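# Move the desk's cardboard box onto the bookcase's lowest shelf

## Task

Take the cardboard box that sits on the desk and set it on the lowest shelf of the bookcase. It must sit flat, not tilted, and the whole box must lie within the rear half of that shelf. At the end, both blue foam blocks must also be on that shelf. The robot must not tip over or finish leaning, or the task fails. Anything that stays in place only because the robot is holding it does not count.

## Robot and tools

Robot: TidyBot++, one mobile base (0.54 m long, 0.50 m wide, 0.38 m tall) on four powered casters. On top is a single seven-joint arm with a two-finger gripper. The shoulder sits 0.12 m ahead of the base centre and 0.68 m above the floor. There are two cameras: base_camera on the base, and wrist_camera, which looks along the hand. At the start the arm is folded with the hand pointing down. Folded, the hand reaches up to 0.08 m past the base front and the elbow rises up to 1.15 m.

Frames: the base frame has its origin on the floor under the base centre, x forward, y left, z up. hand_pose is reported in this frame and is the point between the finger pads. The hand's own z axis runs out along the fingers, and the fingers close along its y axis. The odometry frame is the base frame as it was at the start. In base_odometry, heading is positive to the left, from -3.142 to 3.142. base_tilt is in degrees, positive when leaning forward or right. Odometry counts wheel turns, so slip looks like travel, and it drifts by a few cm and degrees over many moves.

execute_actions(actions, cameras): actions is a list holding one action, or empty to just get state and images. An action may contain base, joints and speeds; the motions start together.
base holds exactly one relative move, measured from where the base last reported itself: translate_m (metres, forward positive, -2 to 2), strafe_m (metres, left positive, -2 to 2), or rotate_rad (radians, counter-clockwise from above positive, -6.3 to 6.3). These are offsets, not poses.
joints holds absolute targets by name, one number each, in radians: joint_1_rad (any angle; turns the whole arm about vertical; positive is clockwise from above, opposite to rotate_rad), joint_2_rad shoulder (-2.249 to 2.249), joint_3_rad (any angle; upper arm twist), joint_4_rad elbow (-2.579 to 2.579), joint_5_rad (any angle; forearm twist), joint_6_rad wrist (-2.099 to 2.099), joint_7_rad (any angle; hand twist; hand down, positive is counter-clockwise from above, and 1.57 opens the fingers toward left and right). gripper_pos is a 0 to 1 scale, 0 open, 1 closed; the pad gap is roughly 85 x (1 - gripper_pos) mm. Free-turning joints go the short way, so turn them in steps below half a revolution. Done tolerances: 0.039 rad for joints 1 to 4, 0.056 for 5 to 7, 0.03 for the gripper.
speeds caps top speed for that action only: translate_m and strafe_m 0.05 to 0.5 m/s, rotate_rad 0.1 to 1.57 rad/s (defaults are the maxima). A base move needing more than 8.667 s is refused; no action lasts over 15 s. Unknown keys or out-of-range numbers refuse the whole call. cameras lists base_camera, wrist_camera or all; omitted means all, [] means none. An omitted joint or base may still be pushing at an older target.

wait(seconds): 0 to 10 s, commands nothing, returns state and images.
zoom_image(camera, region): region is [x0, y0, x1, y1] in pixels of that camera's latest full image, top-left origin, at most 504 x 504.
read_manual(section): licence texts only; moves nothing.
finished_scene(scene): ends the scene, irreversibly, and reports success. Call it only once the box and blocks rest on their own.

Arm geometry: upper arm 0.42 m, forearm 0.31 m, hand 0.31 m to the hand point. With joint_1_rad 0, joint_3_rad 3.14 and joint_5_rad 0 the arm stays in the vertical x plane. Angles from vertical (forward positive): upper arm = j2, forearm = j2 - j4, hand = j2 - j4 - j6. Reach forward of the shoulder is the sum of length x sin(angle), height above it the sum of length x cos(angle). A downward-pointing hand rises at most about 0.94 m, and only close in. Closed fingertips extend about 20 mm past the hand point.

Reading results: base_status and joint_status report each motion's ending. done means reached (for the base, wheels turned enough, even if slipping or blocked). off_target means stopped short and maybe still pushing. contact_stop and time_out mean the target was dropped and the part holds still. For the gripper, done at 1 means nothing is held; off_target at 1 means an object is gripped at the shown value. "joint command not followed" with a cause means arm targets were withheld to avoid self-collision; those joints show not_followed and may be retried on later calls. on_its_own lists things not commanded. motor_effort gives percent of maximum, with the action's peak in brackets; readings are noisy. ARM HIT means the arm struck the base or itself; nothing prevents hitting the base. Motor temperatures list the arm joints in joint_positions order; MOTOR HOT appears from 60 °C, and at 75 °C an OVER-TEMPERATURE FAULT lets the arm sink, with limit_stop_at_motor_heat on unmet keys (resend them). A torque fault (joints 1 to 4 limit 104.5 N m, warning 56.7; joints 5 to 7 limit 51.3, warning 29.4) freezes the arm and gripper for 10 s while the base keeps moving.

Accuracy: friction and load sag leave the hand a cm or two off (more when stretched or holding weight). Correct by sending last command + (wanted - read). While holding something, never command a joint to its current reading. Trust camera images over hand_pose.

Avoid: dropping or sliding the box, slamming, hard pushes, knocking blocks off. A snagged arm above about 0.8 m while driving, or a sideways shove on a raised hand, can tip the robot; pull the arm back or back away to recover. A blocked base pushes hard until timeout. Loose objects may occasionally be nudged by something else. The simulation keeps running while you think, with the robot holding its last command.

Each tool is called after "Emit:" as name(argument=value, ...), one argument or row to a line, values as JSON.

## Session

Emit:
execute_actions(
  actions=[],
)

Scene clock: 0.00 s.
Motor temperatures (°C, as the motors report them): [33 34 30 35 36 33 35]
base_odometry: x=+0.000 y=+0.000 heading=+0.000 (m, m, rad; odometry frame)
base_tilt: forward=+0.2 right=-0.1 (deg)
base_status: not commanded
joint_positions: joint_1_rad=-0.039 joint_2_rad=-0.391 joint_3_rad=+3.198 joint_4_rad=-2.536 joint_5_rad=+0.043 joint_6_rad=-0.883 joint_7_rad=+1.550 gripper_pos=+0.000
joint_status: not commanded
motor_effort: joint_1_rad=+1 joint_2_rad=-1 joint_3_rad=+1 joint_4_rad=+15 joint_5_rad=+0 joint_6_rad=+0 joint_7_rad=+0 (%)
hand_pose: x=+0.2583 y=-0.0089 z=+0.5909 quat_wxyz=(+0.007, +0.998, -0.005, +0.057) (m; base frame)
pictures: base_camera, wrist_camera
Images, in order (width x height): base_camera 644x364, wrist_camera 644x476.

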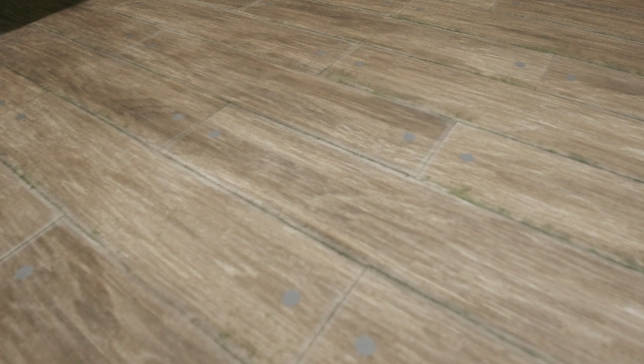

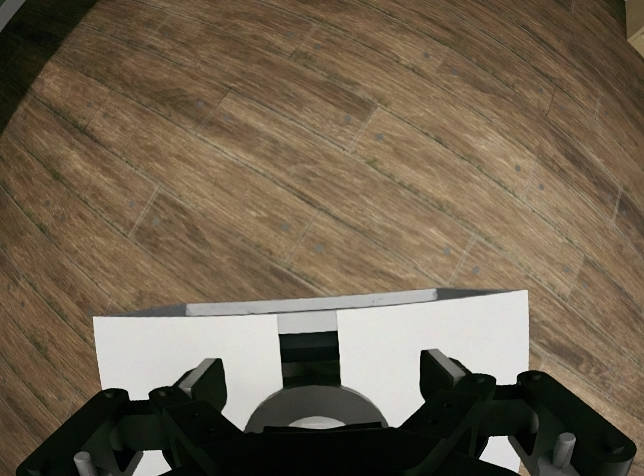

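Emit:
execute_actions(
  actions=[
    {"joints":{"joint_1_rad":-0.5,"joint_2_rad":-0.5,"joint_3_rad":3.13,"joint_4_rad":-1.5,"joint_5_rad":-0.02,"joint_6_rad":-1.05,"joint_7_rad":1.63}},
  ],
  cameras=["wrist_camera"],
)

Emit:
execute_actions(
  actions=[
    {"joints":{"joint_1_rad":-2.2}},
  ],
  cameras=["wrist_camera"],
)

Scene clock: 2.60 s.
Motor temperatures (°C, as the motors report them): [33 34 30 35 36 33 35]
base_odometry: x=+0.000 y=+0.000 heading=+0.000 (m, m, rad; odometry frame)
base_tilt: forward=+0.2 right=-0.1 (deg)
base_status: not commanded
joint_positions: joint_1_rad=-0.485 joint_2_rad=-0.490 joint_3_rad=+3.149 joint_4_rad=-1.509 joint_5_rad=+0.029 joint_6_rad=-1.028 joint_7_rad=+1.609 gripper_pos=+0.000
joint_status: all done
motor_effort: joint_1_rad=+1(1) joint_2_rad=-3(6) joint_3_rad=+1(1) joint_4_rad=+19(20) joint_5_rad=+0(0) joint_6_rad=+5(6) joint_7_rad=+0(0) (%)
hand_pose: x=+0.4303 y=+0.1525 z=+1.0753 quat_wxyz=(-0.101, +0.826, +0.217, +0.511) (m; base frame)
pictures: wrist_camera
Images, in order (width x height): wrist_camera 644x476.

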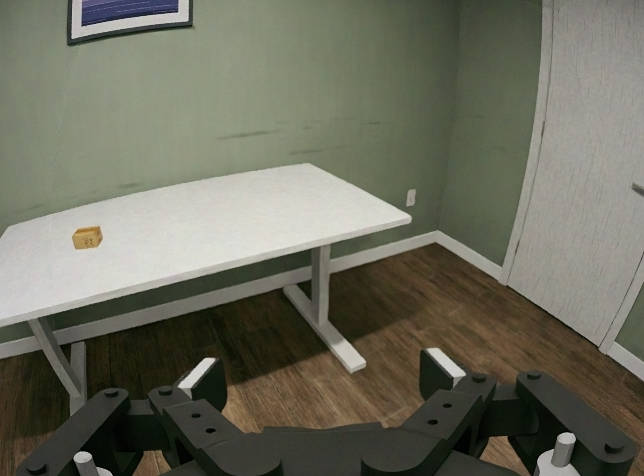

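Scene clock: 5.50 s.
Motor temperatures (°C, as the motors report them): [33 34 30 35 37 33 35]
base_odometry: x=+0.000 y=+0.000 heading=+0.000 (m, m, rad; odometry frame)
base_tilt: forward=+0.2 right=-0.1 (deg)
base_status: not commanded
joint_positions: joint_1_rad=-2.187 joint_2_rad=-0.490 joint_3_rad=+3.146 joint_4_rad=-1.509 joint_5_rad=+0.028 joint_6_rad=-1.028 joint_7_rad=+1.609 gripper_pos=+0.000
joint_status: all done
motor_effort: joint_1_rad=+1(1) joint_2_rad=-2(3) joint_3_rad=+1(1) joint_4_rad=+19(19) joint_5_rad=+0(0) joint_6_rad=+6(6) joint_7_rad=+0(0) (%)
hand_pose: x=-0.0743 y=+0.2877 z=+1.0753 quat_wxyz=(-0.451, +0.380, +0.765, +0.260) (m; base frame)
pictures: wrist_camera
Images, in order (width x height): wrist_camera 644x476.

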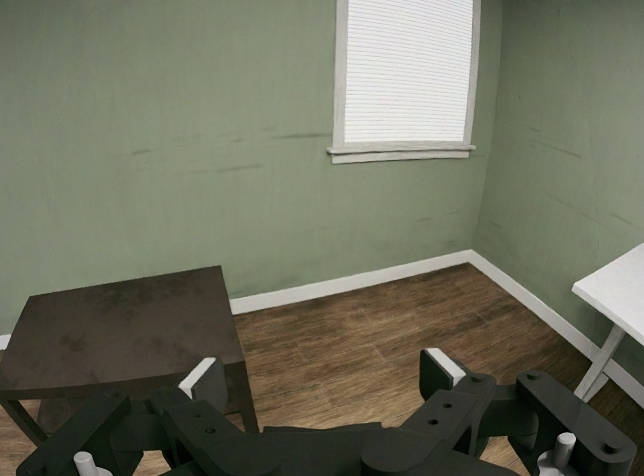

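Emit:
execute_actions(
  actions=[
    {"base":{"rotate_rad":1.0},"joints":{"joint_1_rad":0.01,"joint_5_rad":-0.045,"joint_2_rad":-0.1,"joint_4_rad":-1.6,"joint_6_rad":-0.58}},
  ],
)

Emit:
execute_actions(
  actions=[
    {"base":{"translate_m":0.25}},
  ],
)

Scene clock: 9.13 s.
Motor temperatures (°C, as the motors report them): [33 34 30 35 37 33 35]
base_odometry: x=+0.000 y=+0.000 heading=+0.999 (m, m, rad; odometry frame)
base_tilt: forward=+0.2 right=-0.1 (deg)
base_status: done
joint_positions: joint_1_rad=-0.001 joint_2_rad=-0.113 joint_3_rad=+3.140 joint_4_rad=-1.585 joint_5_rad=+0.005 joint_6_rad=-0.602 joint_7_rad=+1.609 gripper_pos=+0.000
joint_status: all done
motor_effort: joint_1_rad=+2(3) joint_2_rad=-16(18) joint_3_rad=+1(3) joint_4_rad=+22(22) joint_5_rad=+0(1) joint_6_rad=+6(6) joint_7_rad=+0(0) (%)
hand_pose: x=+0.6570 y=+0.0021 z=+0.9804 quat_wxyz=(+0.011, +0.861, +0.019, +0.508) (m; base frame)
pictures: base_camera, wrist_camera
Images, in order (width x height): base_camera 644x364, wrist_camera 644x476.

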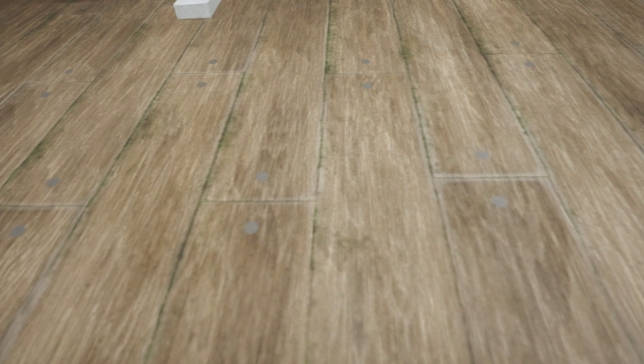

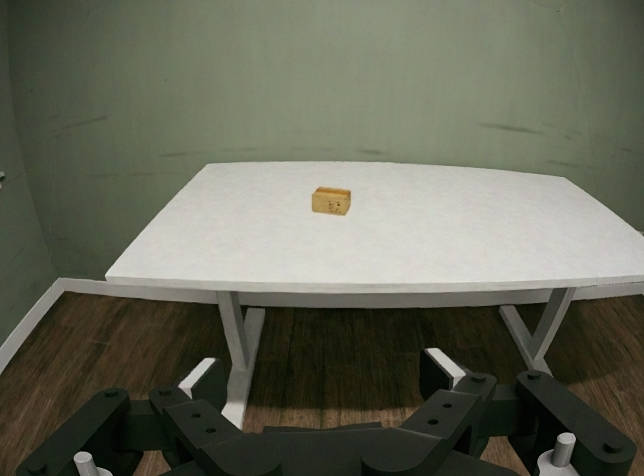

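Scene clock: 10.90 s.
Motor temperatures (°C, as the motors report them): [33 34 30 35 37 33 35]
base_odometry: x=+0.135 y=+0.211 heading=+1.000 (m, m, rad; odometry frame)
base_tilt: forward=+0.2 right=-0.1 (deg)
base_status: done
joint_positions: joint_1_rad=-0.001 joint_2_rad=-0.098 joint_3_rad=+3.140 joint_4_rad=-1.589 joint_5_rad=+0.004 joint_6_rad=-0.599 joint_7_rad=+1.609 gripper_pos=+0.000
joint_status: not commanded
motor_effort: joint_1_rad=+1(1) joint_2_rad=-17(19) joint_3_rad=+1(2) joint_4_rad=+22(22) joint_5_rad=+0(0) joint_6_rad=+6(6) joint_7_rad=+0(0) (%)
hand_pose: x=+0.6616 y=+0.0022 z=+0.9710 quat_wxyz=(+0.011, +0.865, +0.019, +0.502) (m; base frame)
pictures: base_camera, wrist_camera
Images, in order (width x height): base_camera 644x364, wrist_camera 644x476.

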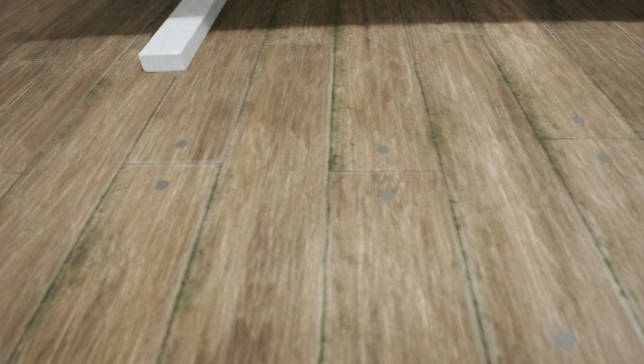

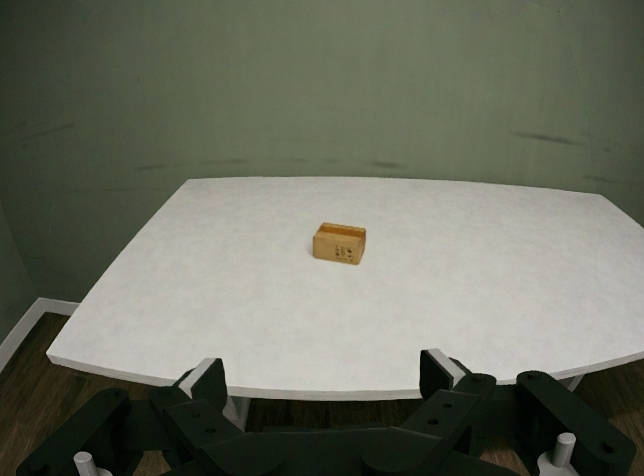

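Emit:
execute_actions(
  actions=[
    {"base":{"strafe_m":-0.15},"joints":{"joint_1_rad":-0.255,"joint_2_rad":0.5,"joint_4_rad":-0.65,"joint_6_rad":-1.99,"joint_7_rad":2.58}},
  ],
  cameras=["base_camera"],
)

Emit:
execute_actions(
  actions=[
    {"base":{"translate_m":0.5},"speeds":{"translate_m":0.3}},
  ],
)

Scene clock: 13.93 s.
Motor temperatures (°C, as the motors report them): [33 34 30 35 37 33 35]
base_odometry: x=+0.262 y=+0.130 heading=+1.000 (m, m, rad; odometry frame)
base_tilt: forward=+0.2 right=-0.1 (deg)
base_status: done
joint_positions: joint_1_rad=-0.240 joint_2_rad=+0.489 joint_3_rad=+3.139 joint_4_rad=-0.664 joint_5_rad=+0.003 joint_6_rad=-1.970 joint_7_rad=+2.561 gripper_pos=+0.000
joint_status: all done
motor_effort: joint_1_rad=+1(3) joint_2_rad=-30(30) joint_3_rad=+0(3) joint_4_rad=+16(23) joint_5_rad=+0(1) joint_6_rad=-1(5) joint_7_rad=+0(0) (%)
hand_pose: x=+0.5953 y=+0.1182 z=+0.8694 quat_wxyz=(+0.004, +0.816, +0.578, +0.008) (m; base frame)
pictures: base_camera
Images, in order (width x height): base_camera 644x364.

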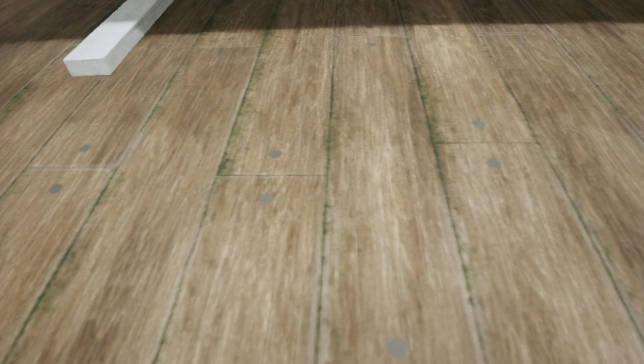

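Scene clock: 16.57 s.
Motor temperatures (°C, as the motors report them): [33 34 30 35 37 33 35]
base_odometry: x=+0.532 y=+0.550 heading=+1.000 (m, m, rad; odometry frame)
base_tilt: forward=+0.2 right=-0.1 (deg)
base_status: done
joint_positions: joint_1_rad=-0.242 joint_2_rad=+0.498 joint_3_rad=+3.139 joint_4_rad=-0.662 joint_5_rad=+0.002 joint_6_rad=-1.971 joint_7_rad=+2.561 gripper_pos=+0.000
joint_status: not commanded
motor_effort: joint_1_rad=+1(1) joint_2_rad=-32(33) joint_3_rad=+0(0) joint_4_rad=+16(17) joint_5_rad=+0(0) joint_6_rad=-1(1) joint_7_rad=+0(0) (%)
hand_pose: x=+0.5966 y=+0.1197 z=+0.8656 quat_wxyz=(+0.002, +0.816, +0.579, +0.005) (m; base frame)
pictures: base_camera, wrist_camera
Images, in order (width x height): base_camera 644x364, wrist_camera 644x476.

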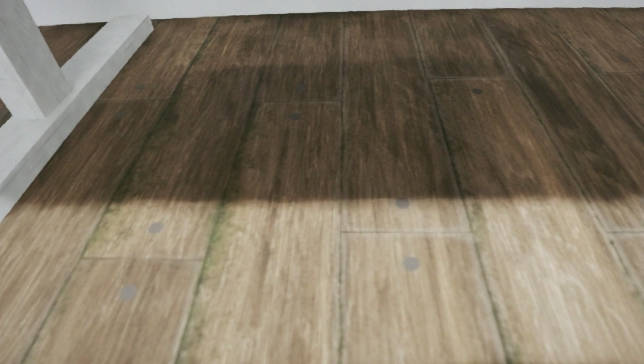

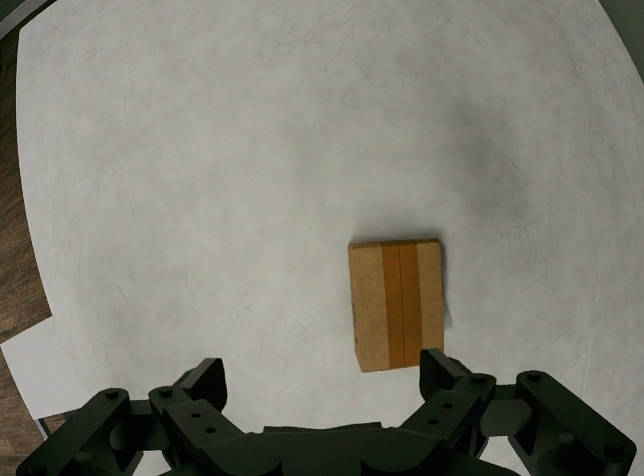

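Emit:
execute_actions(
  actions=[
    {"base":{"translate_m":0.052},"joints":{"joint_7_rad":2.64,"joint_2_rad":0.47,"joint_4_rad":-0.82,"joint_6_rad":-1.83}},
  ],
  cameras=["wrist_camera"],
)

Scene clock: 18.17 s.
Motor temperatures (°C, as the motors report them): [33 34 30 35 37 33 35]
base_odometry: x=+0.560 y=+0.594 heading=+1.000 (m, m, rad; odometry frame)
base_tilt: forward=+0.2 right=-0.1 (deg)
base_status: done
joint_positions: joint_1_rad=-0.243 joint_2_rad=+0.481 joint_3_rad=+3.139 joint_4_rad=-0.811 joint_5_rad=+0.002 joint_6_rad=-1.850 joint_7_rad=+2.619 gripper_pos=+0.000
joint_status: all done
motor_effort: joint_1_rad=+1(3) joint_2_rad=-30(35) joint_3_rad=+0(0) joint_4_rad=+16(18) joint_5_rad=+0(1) joint_6_rad=-1(0) joint_7_rad=+0(1) (%)
hand_pose: x=+0.6006 y=+0.1212 z=+0.8301 quat_wxyz=(+0.000, +0.798, +0.603, +0.000) (m; base frame)
pictures: wrist_camera
Images, in order (width x height): wrist_camera 644x476.

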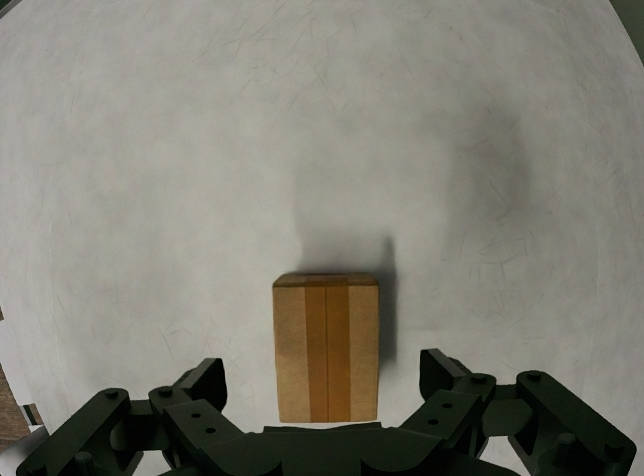

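Emit:
execute_actions(
  actions=[
    {"joints":{"joint_2_rad":0.435,"joint_4_rad":-1.055,"joint_6_rad":-1.63}},
  ],
  cameras=["wrist_camera"],
)

Emit:
execute_actions(
  actions=[
    {"joints":{"gripper_pos":1}},
  ],
  cameras=["wrist_camera"],
)

Emit:
execute_actions(
  actions=[
    {"joints":{"joint_2_rad":0.405,"joint_7_rad":1.59}},
  ],
  cameras=["wrist_camera"],
)

Scene clock: 20.13 s.
Motor temperatures (°C, as the motors report them): [33 34 30 35 37 33 35]
base_odometry: x=+0.560 y=+0.594 heading=+1.000 (m, m, rad; odometry frame)
base_tilt: forward=+0.2 right=-0.1 (deg)
base_status: not commanded
joint_positions: joint_1_rad=-0.243 joint_2_rad=+0.449 joint_3_rad=+3.139 joint_4_rad=-1.045 joint_5_rad=+0.002 joint_6_rad=-1.651 joint_7_rad=+2.619 gripper_pos=+0.000
joint_status: all done
motor_effort: joint_1_rad=+1(1) joint_2_rad=-30(30) joint_3_rad=+0(0) joint_4_rad=+17(17) joint_5_rad=+0(0) joint_6_rad=+0(2) joint_7_rad=+0(0) (%)
hand_pose: x=+0.5990 y=+0.1209 z=+0.7738 quat_wxyz=(+0.000, +0.798, +0.603, -0.002) (m; base frame)
pictures: wrist_camera
Images, in order (width x height): wrist_camera 644x476.

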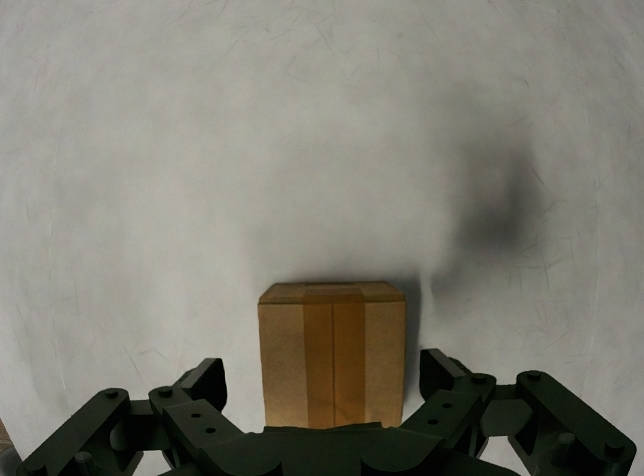

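Scene clock: 21.23 s.
Motor temperatures (°C, as the motors report them): [33 34 30 35 37 33 35]
base_odometry: x=+0.560 y=+0.594 heading=+1.000 (m, m, rad; odometry frame)
base_tilt: forward=+0.2 right=-0.1 (deg)
base_status: not commanded
joint_positions: joint_1_rad=-0.243 joint_2_rad=+0.442 joint_3_rad=+3.139 joint_4_rad=-1.048 joint_5_rad=+0.002 joint_6_rad=-1.651 joint_7_rad=+2.619 gripper_pos=+0.370
joint_status: gripper_pos off_target (ended at +0.370, target +1.000)
motor_effort: joint_1_rad=+2(1) joint_2_rad=-31(31) joint_3_rad=+0(0) joint_4_rad=+17(18) joint_5_rad=+0(0) joint_6_rad=-1(0) joint_7_rad=+0(0) (%)
hand_pose: x=+0.5977 y=+0.1206 z=+0.7762 quat_wxyz=(+0.001, +0.798, +0.603, +0.000) (m; base frame)
pictures: wrist_camera
Images, in order (width x height): wrist_camera 644x476.

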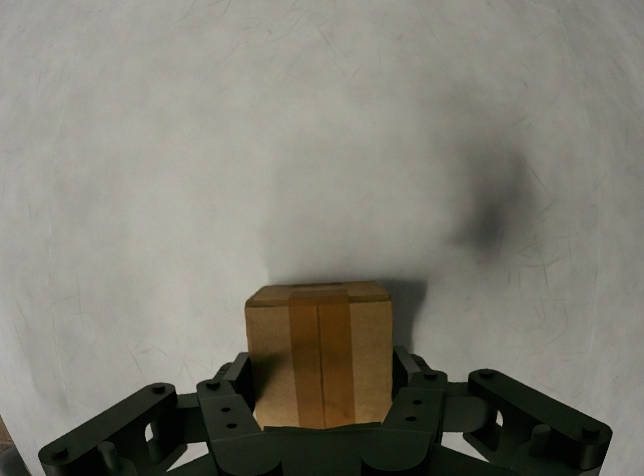

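Scene clock: 22.57 s.
Motor temperatures (°C, as the motors report them): [33 34 30 35 37 33 35]
base_odometry: x=+0.560 y=+0.594 heading=+1.000 (m, m, rad; odometry frame)
base_tilt: forward=+0.2 right=-0.1 (deg)
base_status: not commanded
joint_positions: joint_1_rad=-0.243 joint_2_rad=+0.422 joint_3_rad=+3.139 joint_4_rad=-1.048 joint_5_rad=+0.002 joint_6_rad=-1.651 joint_7_rad=+1.590 gripper_pos=+0.370
joint_status: all done
motor_effort: joint_1_rad=+1(1) joint_2_rad=-30(32) joint_3_rad=+0(0) joint_4_rad=+18(17) joint_5_rad=+0(0) joint_6_rad=-1(0) joint_7_rad=+0(1) (%)
hand_pose: x=+0.5958 y=+0.1201 z=+0.7862 quat_wxyz=(-0.001, +0.991, +0.132, +0.011) (m; base frame)
pictures: wrist_camera
Images, in order (width x height): wrist_camera 644x476.

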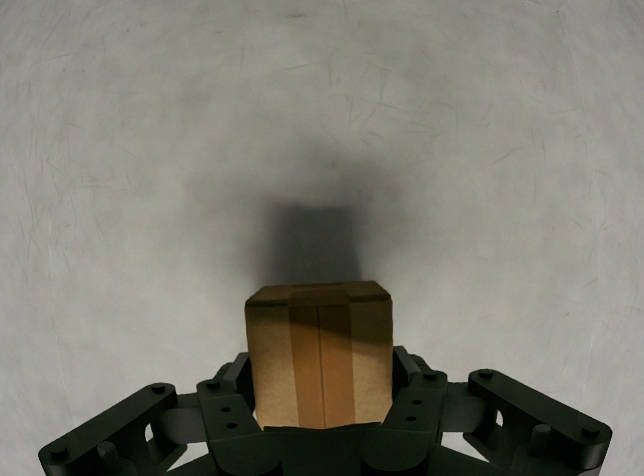

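Emit:
execute_actions(
  actions=[
    {"joints":{"joint_1_rad":0.01}},
  ],
  cameras=[],
)

Emit:
execute_actions(
  actions=[
    {"joints":{"joint_2_rad":0.45}},
  ],
  cameras=[],
)

Emit:
execute_actions(
  actions=[
    {"joints":{"gripper_pos":0}},
  ],
  cameras=[],
)

Emit:
execute_actions(
  actions=[
    {"joints":{"joint_2_rad":0.005,"joint_4_rad":-1.7,"joint_6_rad":-0.87,"joint_7_rad":1.62}},
  ],
  cameras=["wrist_camera"],
)

Emit:
execute_actions(
  actions=[
    {"joints":{"joint_2_rad":-0.158,"joint_4_rad":-2.25,"joint_6_rad":0.01}},
  ],
  cameras=["wrist_camera"],
)

Scene clock: 24.70 s.
Motor temperatures (°C, as the motors report them): [33 34 30 35 37 33 35]
base_odometry: x=+0.560 y=+0.594 heading=+1.000 (m, m, rad; odometry frame)
base_tilt: forward=+0.2 right=-0.1 (deg)
base_status: not commanded
joint_positions: joint_1_rad=+0.009 joint_2_rad=+0.422 joint_3_rad=+3.139 joint_4_rad=-1.048 joint_5_rad=+0.000 joint_6_rad=-1.651 joint_7_rad=+1.590 gripper_pos=+0.370
joint_status: all done
motor_effort: joint_1_rad=+2(2) joint_2_rad=-31(31) joint_3_rad=+0(1) joint_4_rad=+18(17) joint_5_rad=+0(1) joint_6_rad=+0(1) joint_7_rad=+0(0) (%)
hand_pose: x=+0.6107 y=-0.0019 z=+0.7862 quat_wxyz=(+0.000, +1.000, +0.007, +0.011) (m; base frame)
pictures: none
No camera images: the call's "cameras" was empty. Leave "cameras" out to get every camera's image.

Scene clock: 25.47 s.
Motor temperatures (°C, as the motors report them): [33 34 30 35 37 33 35]
base_odometry: x=+0.560 y=+0.594 heading=+1.000 (m, m, rad; odometry frame)
base_tilt: forward=+0.2 right=-0.1 (deg)
base_status: not commanded
joint_positions: joint_1_rad=+0.009 joint_2_rad=+0.445 joint_3_rad=+3.139 joint_4_rad=-1.048 joint_5_rad=+0.000 joint_6_rad=-1.650 joint_7_rad=+1.590 gripper_pos=+0.370
joint_status: all done
motor_effort: joint_1_rad=+2(2) joint_2_rad=-28(32) joint_3_rad=+1(0) joint_4_rad=+15(18) joint_5_rad=+1(0) joint_6_rad=-2(0) joint_7_rad=+0(0) (%)
hand_pose: x=+0.6130 y=-0.0019 z=+0.7749 quat_wxyz=(-0.001, +1.000, +0.007, +0.000) (m; base frame)
pictures: none
No camera images: the call's "cameras" was empty. Leave "cameras" out to get every camera's image.

Scene clock: 26.57 s.
Motor temperatures (°C, as the motors report them): [33 34 30 35 37 33 35]
base_odometry: x=+0.560 y=+0.594 heading=+1.000 (m, m, rad; odometry frame)
base_tilt: forward=+0.2 right=-0.1 (deg)
base_status: not commanded
joint_positions: joint_1_rad=+0.009 joint_2_rad=+0.445 joint_3_rad=+3.139 joint_4_rad=-1.048 joint_5_rad=+0.000 joint_6_rad=-1.650 joint_7_rad=+1.590 gripper_pos=+0.000
joint_status: all done
motor_effort: joint_1_rad=+1(1) joint_2_rad=-31(32) joint_3_rad=+0(0) joint_4_rad=+17(17) joint_5_rad=+0(0) joint_6_rad=+0(0) joint_7_rad=+0(0) (%)
hand_pose: x=+0.6130 y=-0.0019 z=+0.7748 quat_wxyz=(-0.001, +1.000, +0.007, -0.001) (m; base frame)
pictures: none
No camera images: the call's "cameras" was empty. Leave "cameras" out to get every camera's image.

Scene clock: 28.47 s.
Motor temperatures (°C, as the motors report them): [33 34 30 35 37 33 35]
base_odometry: x=+0.560 y=+0.594 heading=+1.000 (m, m, rad; odometry frame)
base_tilt: forward=+0.2 right=-0.1 (deg)
base_status: not commanded
joint_positions: joint_1_rad=+0.009 joint_2_rad=+0.014 joint_3_rad=+3.139 joint_4_rad=-1.688 joint_5_rad=+0.000 joint_6_rad=-0.891 joint_7_rad=+1.599 gripper_pos=+0.000
joint_status: all done
motor_effort: joint_1_rad=+1(2) joint_2_rad=-19(31) joint_3_rad=+1(0) joint_4_rad=+19(20) joint_5_rad=+0(0) joint_6_rad=+3(4) joint_7_rad=+0(1) (%)
hand_pose: x=+0.5988 y=-0.0016 z=+0.7956 quat_wxyz=(+0.005, +0.963, +0.010, +0.271) (m; base frame)
pictures: wrist_camera
Images, in order (width x height): wrist_camera 644x476.

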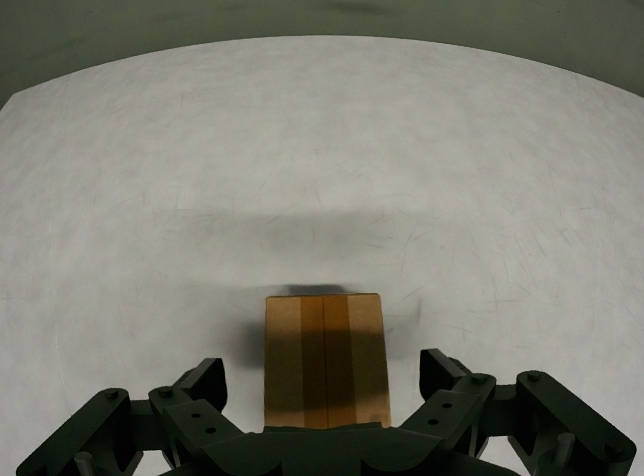

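Scene clock: 30.23 s.
Motor temperatures (°C, as the motors report them): [33 34 30 35 37 33 35]
base_odometry: x=+0.560 y=+0.594 heading=+1.000 (m, m, rad; odometry frame)
base_tilt: forward=+0.2 right=-0.1 (deg)
base_status: not commanded
joint_positions: joint_1_rad=+0.009 joint_2_rad=-0.146 joint_3_rad=+3.139 joint_4_rad=-2.238 joint_5_rad=+0.000 joint_6_rad=-0.010 joint_7_rad=+1.599 gripper_pos=+0.000
joint_status: all done
motor_effort: joint_1_rad=+2(1) joint_2_rad=-14(19) joint_3_rad=+1(1) joint_4_rad=+19(21) joint_5_rad=+0(0) joint_6_rad=+5(5) joint_7_rad=+0(0) (%)
hand_pose: x=+0.5988 y=-0.0016 z=+0.7836 quat_wxyz=(+0.009, +0.868, +0.010, +0.496) (m; base frame)
pictures: wrist_camera
Images, in order (width x height): wrist_camera 644x476.

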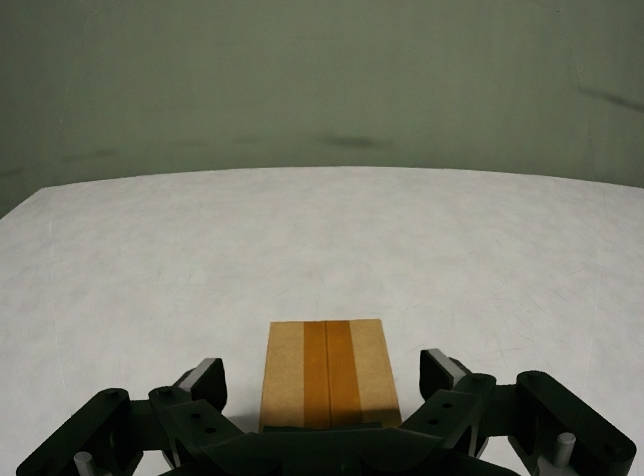

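Emit:
execute_actions(
  actions=[
    {"base":{"translate_m":-0.008},"joints":{"joint_4_rad":-2.32,"joint_6_rad":0.08}},
  ],
  cameras=["wrist_camera"],
)

Emit:
execute_actions(
  actions=[
    {"joints":{"gripper_pos":1}},
  ],
  cameras=[],
)

Emit:
execute_actions(
  actions=[
    {"joints":{"joint_4_rad":-2.1,"joint_6_rad":-0.12}},
  ],
  cameras=["wrist_camera"],
)

Scene clock: 31.60 s.
Motor temperatures (°C, as the motors report them): [33 34 30 35 37 33 35]
base_odometry: x=+0.556 y=+0.587 heading=+1.000 (m, m, rad; odometry frame)
base_tilt: forward=+0.2 right=-0.1 (deg)
base_status: done
joint_positions: joint_1_rad=+0.009 joint_2_rad=-0.154 joint_3_rad=+3.139 joint_4_rad=-2.313 joint_5_rad=+0.000 joint_6_rad=+0.057 joint_7_rad=+1.599 gripper_pos=+0.000
joint_status: all done
motor_effort: joint_1_rad=+1(1) joint_2_rad=-13(16) joint_3_rad=+1(2) joint_4_rad=+19(21) joint_5_rad=+0(0) joint_6_rad=+6(6) joint_7_rad=+0(1) (%)
hand_pose: x=+0.5844 y=-0.0015 z=+0.7652 quat_wxyz=(+0.009, +0.868, +0.010, +0.496) (m; base frame)
pictures: wrist_camera
Images, in order (width x height): wrist_camera 644x476.

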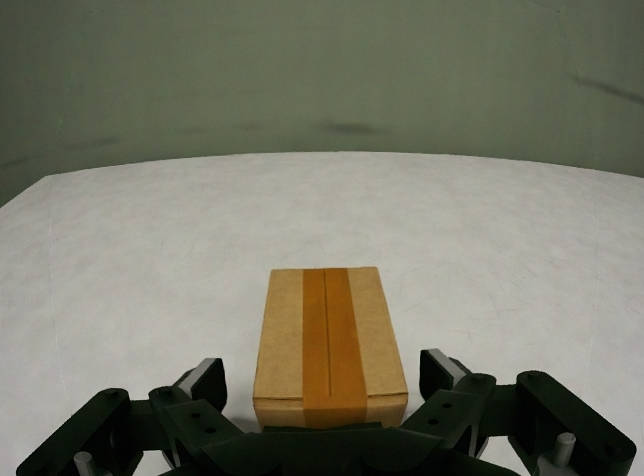

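Scene clock: 32.70 s.
Motor temperatures (°C, as the motors report them): [33 34 30 35 37 33 35]
base_odometry: x=+0.556 y=+0.587 heading=+1.000 (m, m, rad; odometry frame)
base_tilt: forward=+0.2 right=-0.1 (deg)
base_status: not commanded
joint_positions: joint_1_rad=+0.009 joint_2_rad=-0.154 joint_3_rad=+3.139 joint_4_rad=-2.314 joint_5_rad=+0.000 joint_6_rad=+0.060 joint_7_rad=+1.599 gripper_pos=+0.358
joint_status: gripper_pos off_target (ended at +0.358, target +1.000)
motor_effort: joint_1_rad=+2(1) joint_2_rad=-13(14) joint_3_rad=+1(1) joint_4_rad=+18(20) joint_5_rad=+0(1) joint_6_rad=+6(6) joint_7_rad=+0(0) (%)
hand_pose: x=+0.5846 y=-0.0015 z=+0.7657 quat_wxyz=(+0.009, +0.867, +0.010, +0.497) (m; base frame)
pictures: none
No camera images: the call's "cameras" was empty. Leave "cameras" out to get every camera's image.

Scene clock: 33.97 s.
Motor temperatures (°C, as the motors report them): [33 34 30 35 37 33 35]
base_odometry: x=+0.556 y=+0.587 heading=+1.000 (m, m, rad; odometry frame)
base_tilt: forward=+0.2 right=-0.1 (deg)
base_status: not commanded
joint_positions: joint_1_rad=+0.009 joint_2_rad=-0.154 joint_3_rad=+3.139 joint_4_rad=-2.113 joint_5_rad=+0.000 joint_6_rad=-0.103 joint_7_rad=+1.599 gripper_pos=+0.358
joint_status: all done
motor_effort: joint_1_rad=+2(2) joint_2_rad=-15(15) joint_3_rad=+1(1) joint_4_rad=+22(23) joint_5_rad=+0(0) joint_6_rad=+7(8) joint_7_rad=+0(0) (%)
hand_pose: x=+0.6200 y=-0.0017 z=+0.8317 quat_wxyz=(+0.009, +0.858, +0.009, +0.514) (m; base frame)
pictures: wrist_camera
Images, in order (width x height): wrist_camera 644x476.

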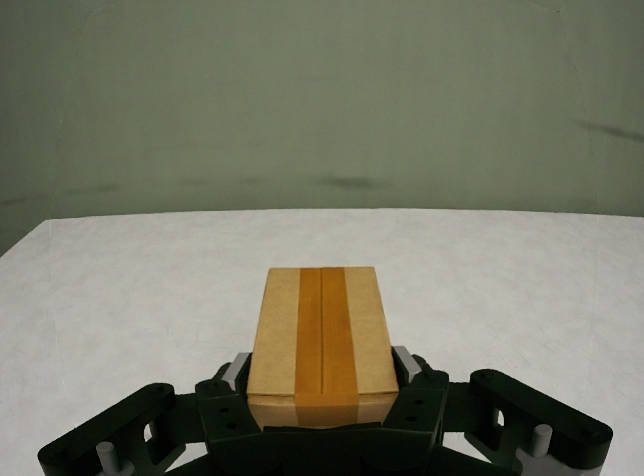

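Emit:
execute_actions(
  actions=[
    {"base":{"translate_m":-0.8}},
  ],
  cameras=[],
)

Emit:
execute_actions(
  actions=[
    {"base":{"rotate_rad":-3.15}},
  ],
)

Scene clock: 37.27 s.
Motor temperatures (°C, as the motors report them): [33 34 30 35 37 33 35]
base_odometry: x=+0.124 y=-0.086 heading=+1.000 (m, m, rad; odometry frame)
base_tilt: forward=+0.2 right=-0.1 (deg)
base_status: done
joint_positions: joint_1_rad=+0.009 joint_2_rad=-0.153 joint_3_rad=+3.138 joint_4_rad=-2.112 joint_5_rad=+0.000 joint_6_rad=-0.106 joint_7_rad=+1.599 gripper_pos=+0.358
joint_status: not commanded
motor_effort: joint_1_rad=+2(3) joint_2_rad=-15(17) joint_3_rad=+1(3) joint_4_rad=+21(22) joint_5_rad=+0(0) joint_6_rad=+6(7) joint_7_rad=+0(0) (%)
hand_pose: x=+0.6199 y=-0.0014 z=+0.8308 quat_wxyz=(+0.009, +0.859, +0.010, +0.512) (m; base frame)
pictures: none
No camera images: the call's "cameras" was empty. Leave "cameras" out to get every camera's image.

Scene clock: 40.57 s.
Motor temperatures (°C, as the motors report them): [33 34 30 35 37 33 35]
base_odometry: x=+0.124 y=-0.086 heading=-2.149 (m, m, rad; odometry frame)
base_tilt: forward=+0.2 right=-0.1 (deg)
base_status: done
joint_positions: joint_1_rad=+0.009 joint_2_rad=-0.153 joint_3_rad=+3.136 joint_4_rad=-2.112 joint_5_rad=+0.000 joint_6_rad=-0.106 joint_7_rad=+1.599 gripper_pos=+0.358
joint_status: not commanded
motor_effort: joint_1_rad=+2(4) joint_2_rad=-14(16) joint_3_rad=+1(3) joint_4_rad=+21(22) joint_5_rad=+0(0) joint_6_rad=+6(7) joint_7_rad=+0(0) (%)
hand_pose: x=+0.6199 y=-0.0006 z=+0.8308 quat_wxyz=(+0.009, +0.859, +0.010, +0.512) (m; base frame)
pictures: base_camera, wrist_camera
Images, in order (width x height): base_camera 644x364, wrist_camera 644x476.

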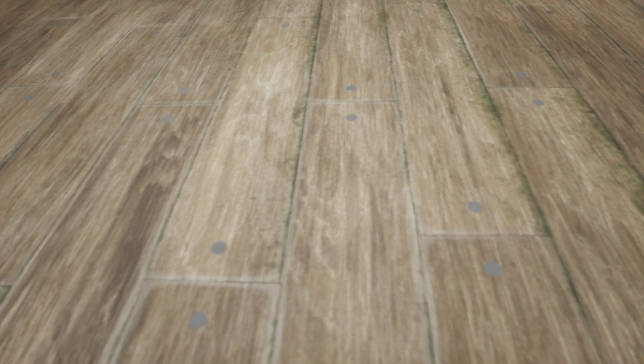

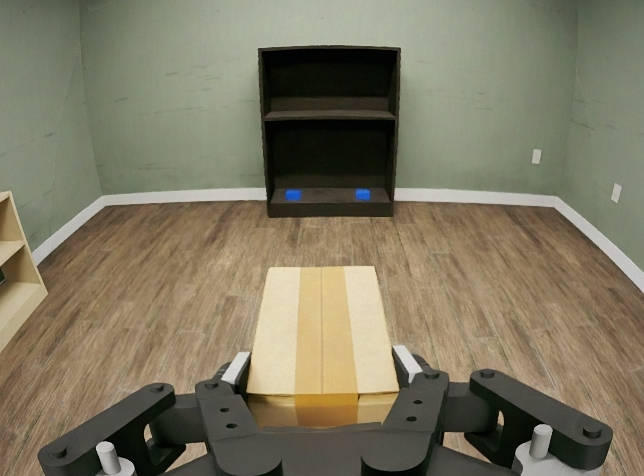

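Emit:
execute_actions(
  actions=[
    {"base":{"translate_m":1.35},"joints":{"joint_2_rad":1.70,"joint_4_rad":-0.96,"joint_6_rad":0.61}},
  ],
)

Scene clock: 44.83 s.
Motor temperatures (°C, as the motors report them): [33 34 30 35 37 33 35]
base_odometry: x=-0.616 y=-1.216 heading=-2.150 (m, m, rad; odometry frame)
base_tilt: forward=+0.2 right=-0.1 (deg)
base_status: done
joint_positions: joint_1_rad=+0.009 joint_2_rad=+1.702 joint_3_rad=+3.136 joint_4_rad=-0.971 joint_5_rad=+0.000 joint_6_rad=+0.585 joint_7_rad=+1.599 gripper_pos=+0.358
joint_status: all done
motor_effort: joint_1_rad=+2(2) joint_2_rad=-46(50) joint_3_rad=+0(0) joint_4_rad=+13(22) joint_5_rad=+0(0) joint_6_rad=+7(8) joint_7_rad=+0(0) (%)
hand_pose: x=+0.9488 y=-0.0044 z=+0.1926 quat_wxyz=(+0.007, +0.864, +0.006, +0.503) (m; base frame)
pictures: base_camera, wrist_camera
Images, in order (width x height): base_camera 644x364, wrist_camera 644x476.

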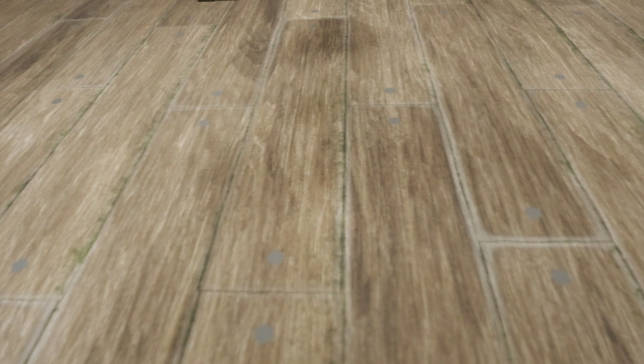

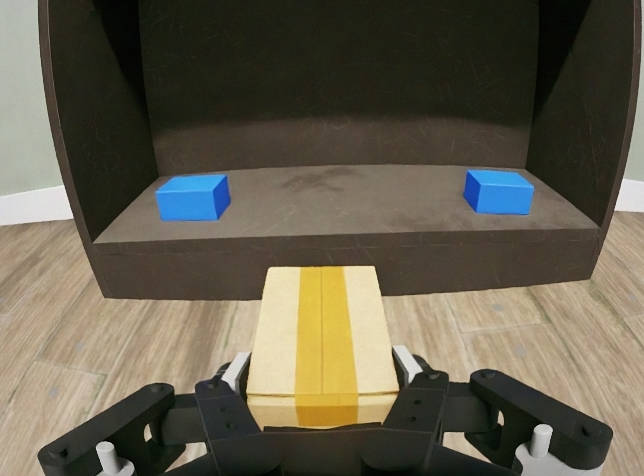

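Emit:
execute_actions(
  actions=[
    {"base":{"translate_m":0.42},"speeds":{"translate_m":0.3},"joints":{"joint_2_rad":1.735,"joint_6_rad":0.64}},
  ],
)

Scene clock: 47.47 s.
Motor temperatures (°C, as the motors report them): [33 34 30 35 37 33 35]
base_odometry: x=-0.846 y=-1.567 heading=-2.151 (m, m, rad; odometry frame)
base_tilt: forward=+0.2 right=-0.1 (deg)
base_status: done
joint_positions: joint_1_rad=+0.009 joint_2_rad=+1.743 joint_3_rad=+3.136 joint_4_rad=-0.969 joint_5_rad=+0.000 joint_6_rad=+0.615 joint_7_rad=+1.599 gripper_pos=+0.358
joint_status: all done
motor_effort: joint_1_rad=+2(2) joint_2_rad=-45(48) joint_3_rad=+0(1) joint_4_rad=+12(14) joint_5_rad=+0(0) joint_6_rad=+7(7) joint_7_rad=+0(0) (%)
hand_pose: x=+0.9333 y=-0.0044 z=+0.1671 quat_wxyz=(+0.007, +0.867, +0.006, +0.498) (m; base frame)
pictures: base_camera, wrist_camera
Images, in order (width x height): base_camera 644x364, wrist_camera 644x476.

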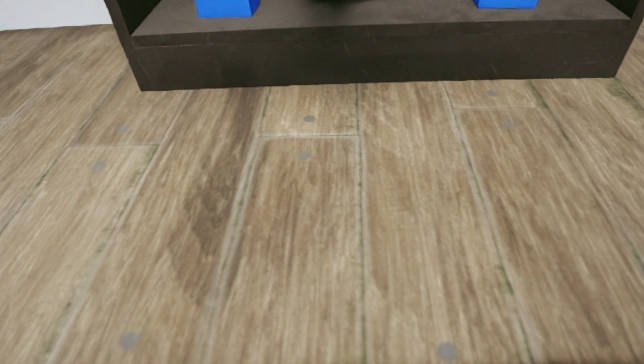

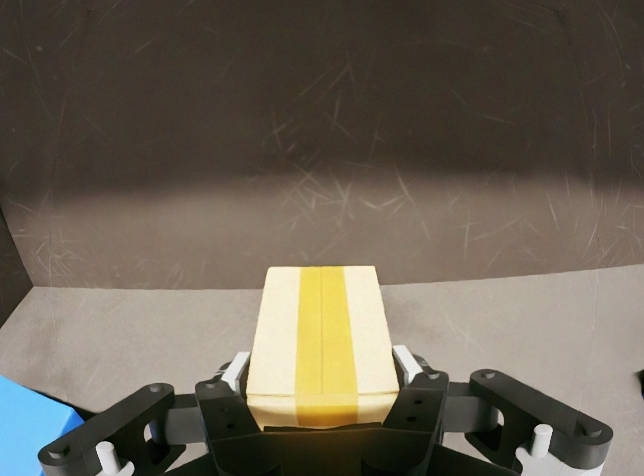

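Emit:
execute_actions(
  actions=[
    {"base":{"translate_m":0.07},"speeds":{"translate_m":0.1},"joints":{"joint_2_rad":1.755,"joint_6_rad":0.66}},
  ],
  cameras=["wrist_camera"],
)

Emit:
execute_actions(
  actions=[
    {"joints":{"joint_2_rad":1.785,"joint_6_rad":0.68}},
  ],
)

Scene clock: 49.47 s.
Motor temperatures (°C, as the motors report them): [33 35 30 35 37 33 35]
base_odometry: x=-0.885 y=-1.626 heading=-2.152 (m, m, rad; odometry frame)
base_tilt: forward=+0.2 right=-0.1 (deg)
base_status: done
joint_positions: joint_1_rad=+0.009 joint_2_rad=+1.760 joint_3_rad=+3.136 joint_4_rad=-0.970 joint_5_rad=+0.000 joint_6_rad=+0.634 joint_7_rad=+1.599 gripper_pos=+0.358
joint_status: all done
motor_effort: joint_1_rad=+2(2) joint_2_rad=-46(47) joint_3_rad=+0(2) joint_4_rad=+13(19) joint_5_rad=+0(0) joint_6_rad=+6(9) joint_7_rad=+0(1) (%)
hand_pose: x=+0.9276 y=-0.0044 z=+0.1589 quat_wxyz=(+0.008, +0.866, +0.007, +0.499) (m; base frame)
pictures: wrist_camera
Images, in order (width x height): wrist_camera 644x476.

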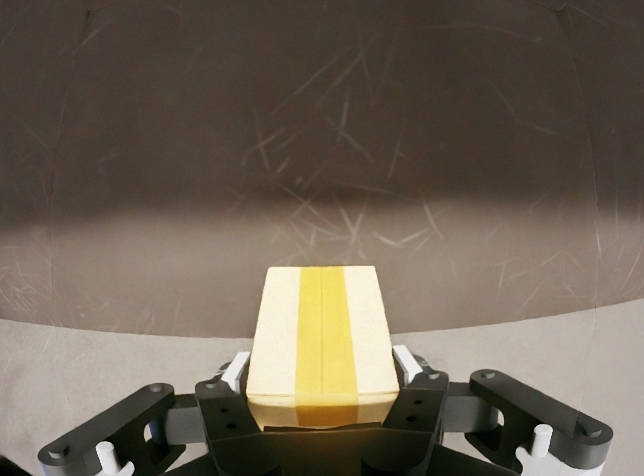

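Scene clock: 50.17 s.
Motor temperatures (°C, as the motors report them): [33 35 30 35 37 33 35]
base_odometry: x=-0.885 y=-1.626 heading=-2.152 (m, m, rad; odometry frame)
base_tilt: forward=+0.2 right=-0.1 (deg)
base_status: not commanded
joint_positions: joint_1_rad=+0.009 joint_2_rad=+1.779 joint_3_rad=+3.136 joint_4_rad=-0.970 joint_5_rad=+0.000 joint_6_rad=+0.658 joint_7_rad=+1.600 gripper_pos=+0.358
joint_status: all done
motor_effort: joint_1_rad=+2(2) joint_2_rad=-44(45) joint_3_rad=-1(0) joint_4_rad=+12(13) joint_5_rad=+0(0) joint_6_rad=+6(6) joint_7_rad=+0(0) (%)
hand_pose: x=+0.9214 y=-0.0044 z=+0.1502 quat_wxyz=(+0.008, +0.865, +0.007, +0.502) (m; base frame)
pictures: base_camera, wrist_camera
Images, in order (width x height): base_camera 644x364, wrist_camera 644x476.

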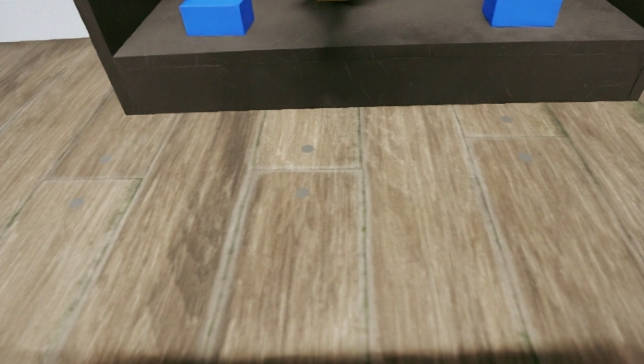

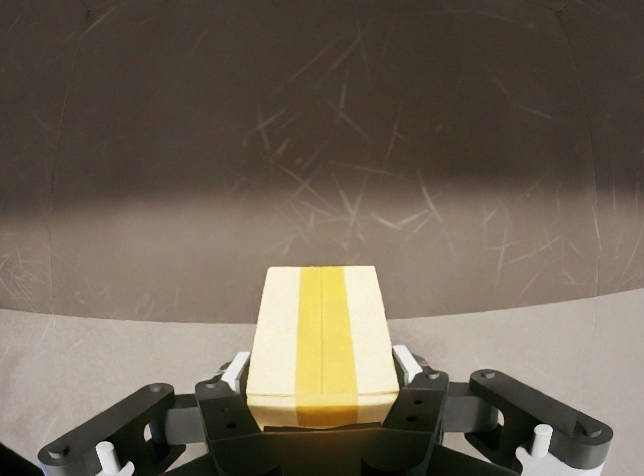

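Emit:
execute_actions(
  actions=[
    {"joints":{"joint_2_rad":1.80}},
  ],
  cameras=[],
)

Emit:
execute_actions(
  actions=[
    {"joints":{"gripper_pos":0,"joint_2_rad":1.775}},
  ],
  cameras=["wrist_camera"],
)

Emit:
execute_actions(
  actions=[
    {"base":{"translate_m":-0.3},"speeds":{"translate_m":0.3}},
  ],
)

Scene clock: 51.03 s.
Motor temperatures (°C, as the motors report them): [33 35 30 35 37 33 35]
base_odometry: x=-0.885 y=-1.626 heading=-2.152 (m, m, rad; odometry frame)
base_tilt: forward=+0.2 right=-0.1 (deg)
base_status: not commanded
joint_positions: joint_1_rad=+0.009 joint_2_rad=+1.781 joint_3_rad=+3.136 joint_4_rad=-0.968 joint_5_rad=+0.000 joint_6_rad=+0.661 joint_7_rad=+1.600 gripper_pos=+0.358
joint_status: all done
motor_effort: joint_1_rad=+2(1) joint_2_rad=-42(44) joint_3_rad=+0(0) joint_4_rad=+10(12) joint_5_rad=+0(0) joint_6_rad=+5(7) joint_7_rad=+0(0) (%)
hand_pose: x=+0.9215 y=-0.0044 z=+0.1500 quat_wxyz=(+0.008, +0.864, +0.007, +0.503) (m; base frame)
pictures: none
No camera images: the call's "cameras" was empty. Leave "cameras" out to get every camera's image.

Scene clock: 52.13 s.
Motor temperatures (°C, as the motors report them): [33 35 30 35 37 33 35]
base_odometry: x=-0.885 y=-1.626 heading=-2.152 (m, m, rad; odometry frame)
base_tilt: forward=+0.2 right=-0.1 (deg)
base_status: not commanded
joint_positions: joint_1_rad=+0.009 joint_2_rad=+1.780 joint_3_rad=+3.136 joint_4_rad=-0.968 joint_5_rad=+0.000 joint_6_rad=+0.661 joint_7_rad=+1.600 gripper_pos=+0.000
joint_status: all done
motor_effort: joint_1_rad=+1(1) joint_2_rad=-43(45) joint_3_rad=+0(0) joint_4_rad=+11(12) joint_5_rad=+0(0) joint_6_rad=+5(6) joint_7_rad=+0(0) (%)
hand_pose: x=+0.9220 y=-0.0044 z=+0.1508 quat_wxyz=(+0.008, +0.864, +0.007, +0.503) (m; base frame)
pictures: wrist_camera
Images, in order (width x height): wrist_camera 644x476.

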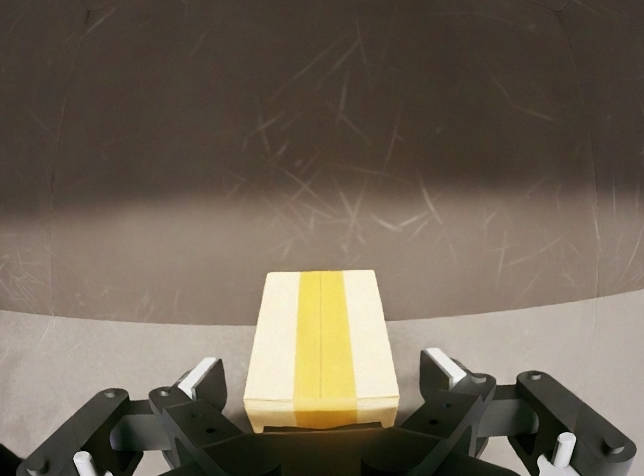

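Scene clock: 54.10 s.
Motor temperatures (°C, as the motors report them): [33 35 30 35 37 33 35]
base_odometry: x=-0.720 y=-1.375 heading=-2.153 (m, m, rad; odometry frame)
base_tilt: forward=+0.2 right=-0.1 (deg)
base_status: done
joint_positions: joint_1_rad=+0.010 joint_2_rad=+1.777 joint_3_rad=+3.136 joint_4_rad=-0.964 joint_5_rad=+0.000 joint_6_rad=+0.661 joint_7_rad=+1.600 gripper_pos=+0.000
joint_status: not commanded
motor_effort: joint_1_rad=+2(5) joint_2_rad=-43(45) joint_3_rad=+0(1) joint_4_rad=+11(12) joint_5_rad=+0(0) joint_6_rad=+6(6) joint_7_rad=+0(0) (%)
hand_pose: x=+0.9250 y=-0.0046 z=+0.1543 quat_wxyz=(+0.008, +0.862, +0.007, +0.506) (m; base frame)
pictures: base_camera, wrist_camera
Images, in order (width x height): base_camera 644x364, wrist_camera 644x476.

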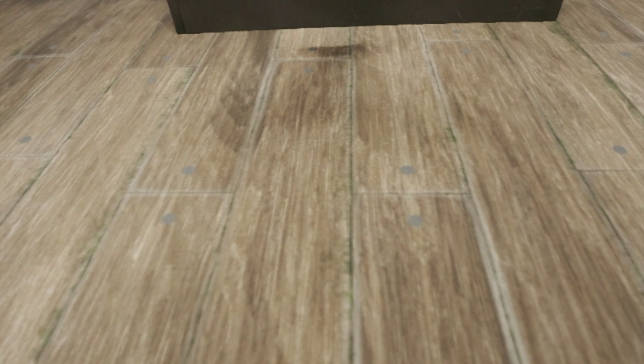

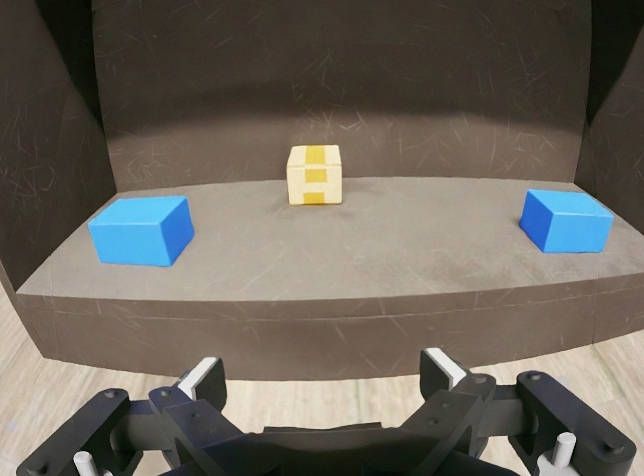

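Emit:
finished_scene(
  scene=2,
)

The scene is finished: the task was done.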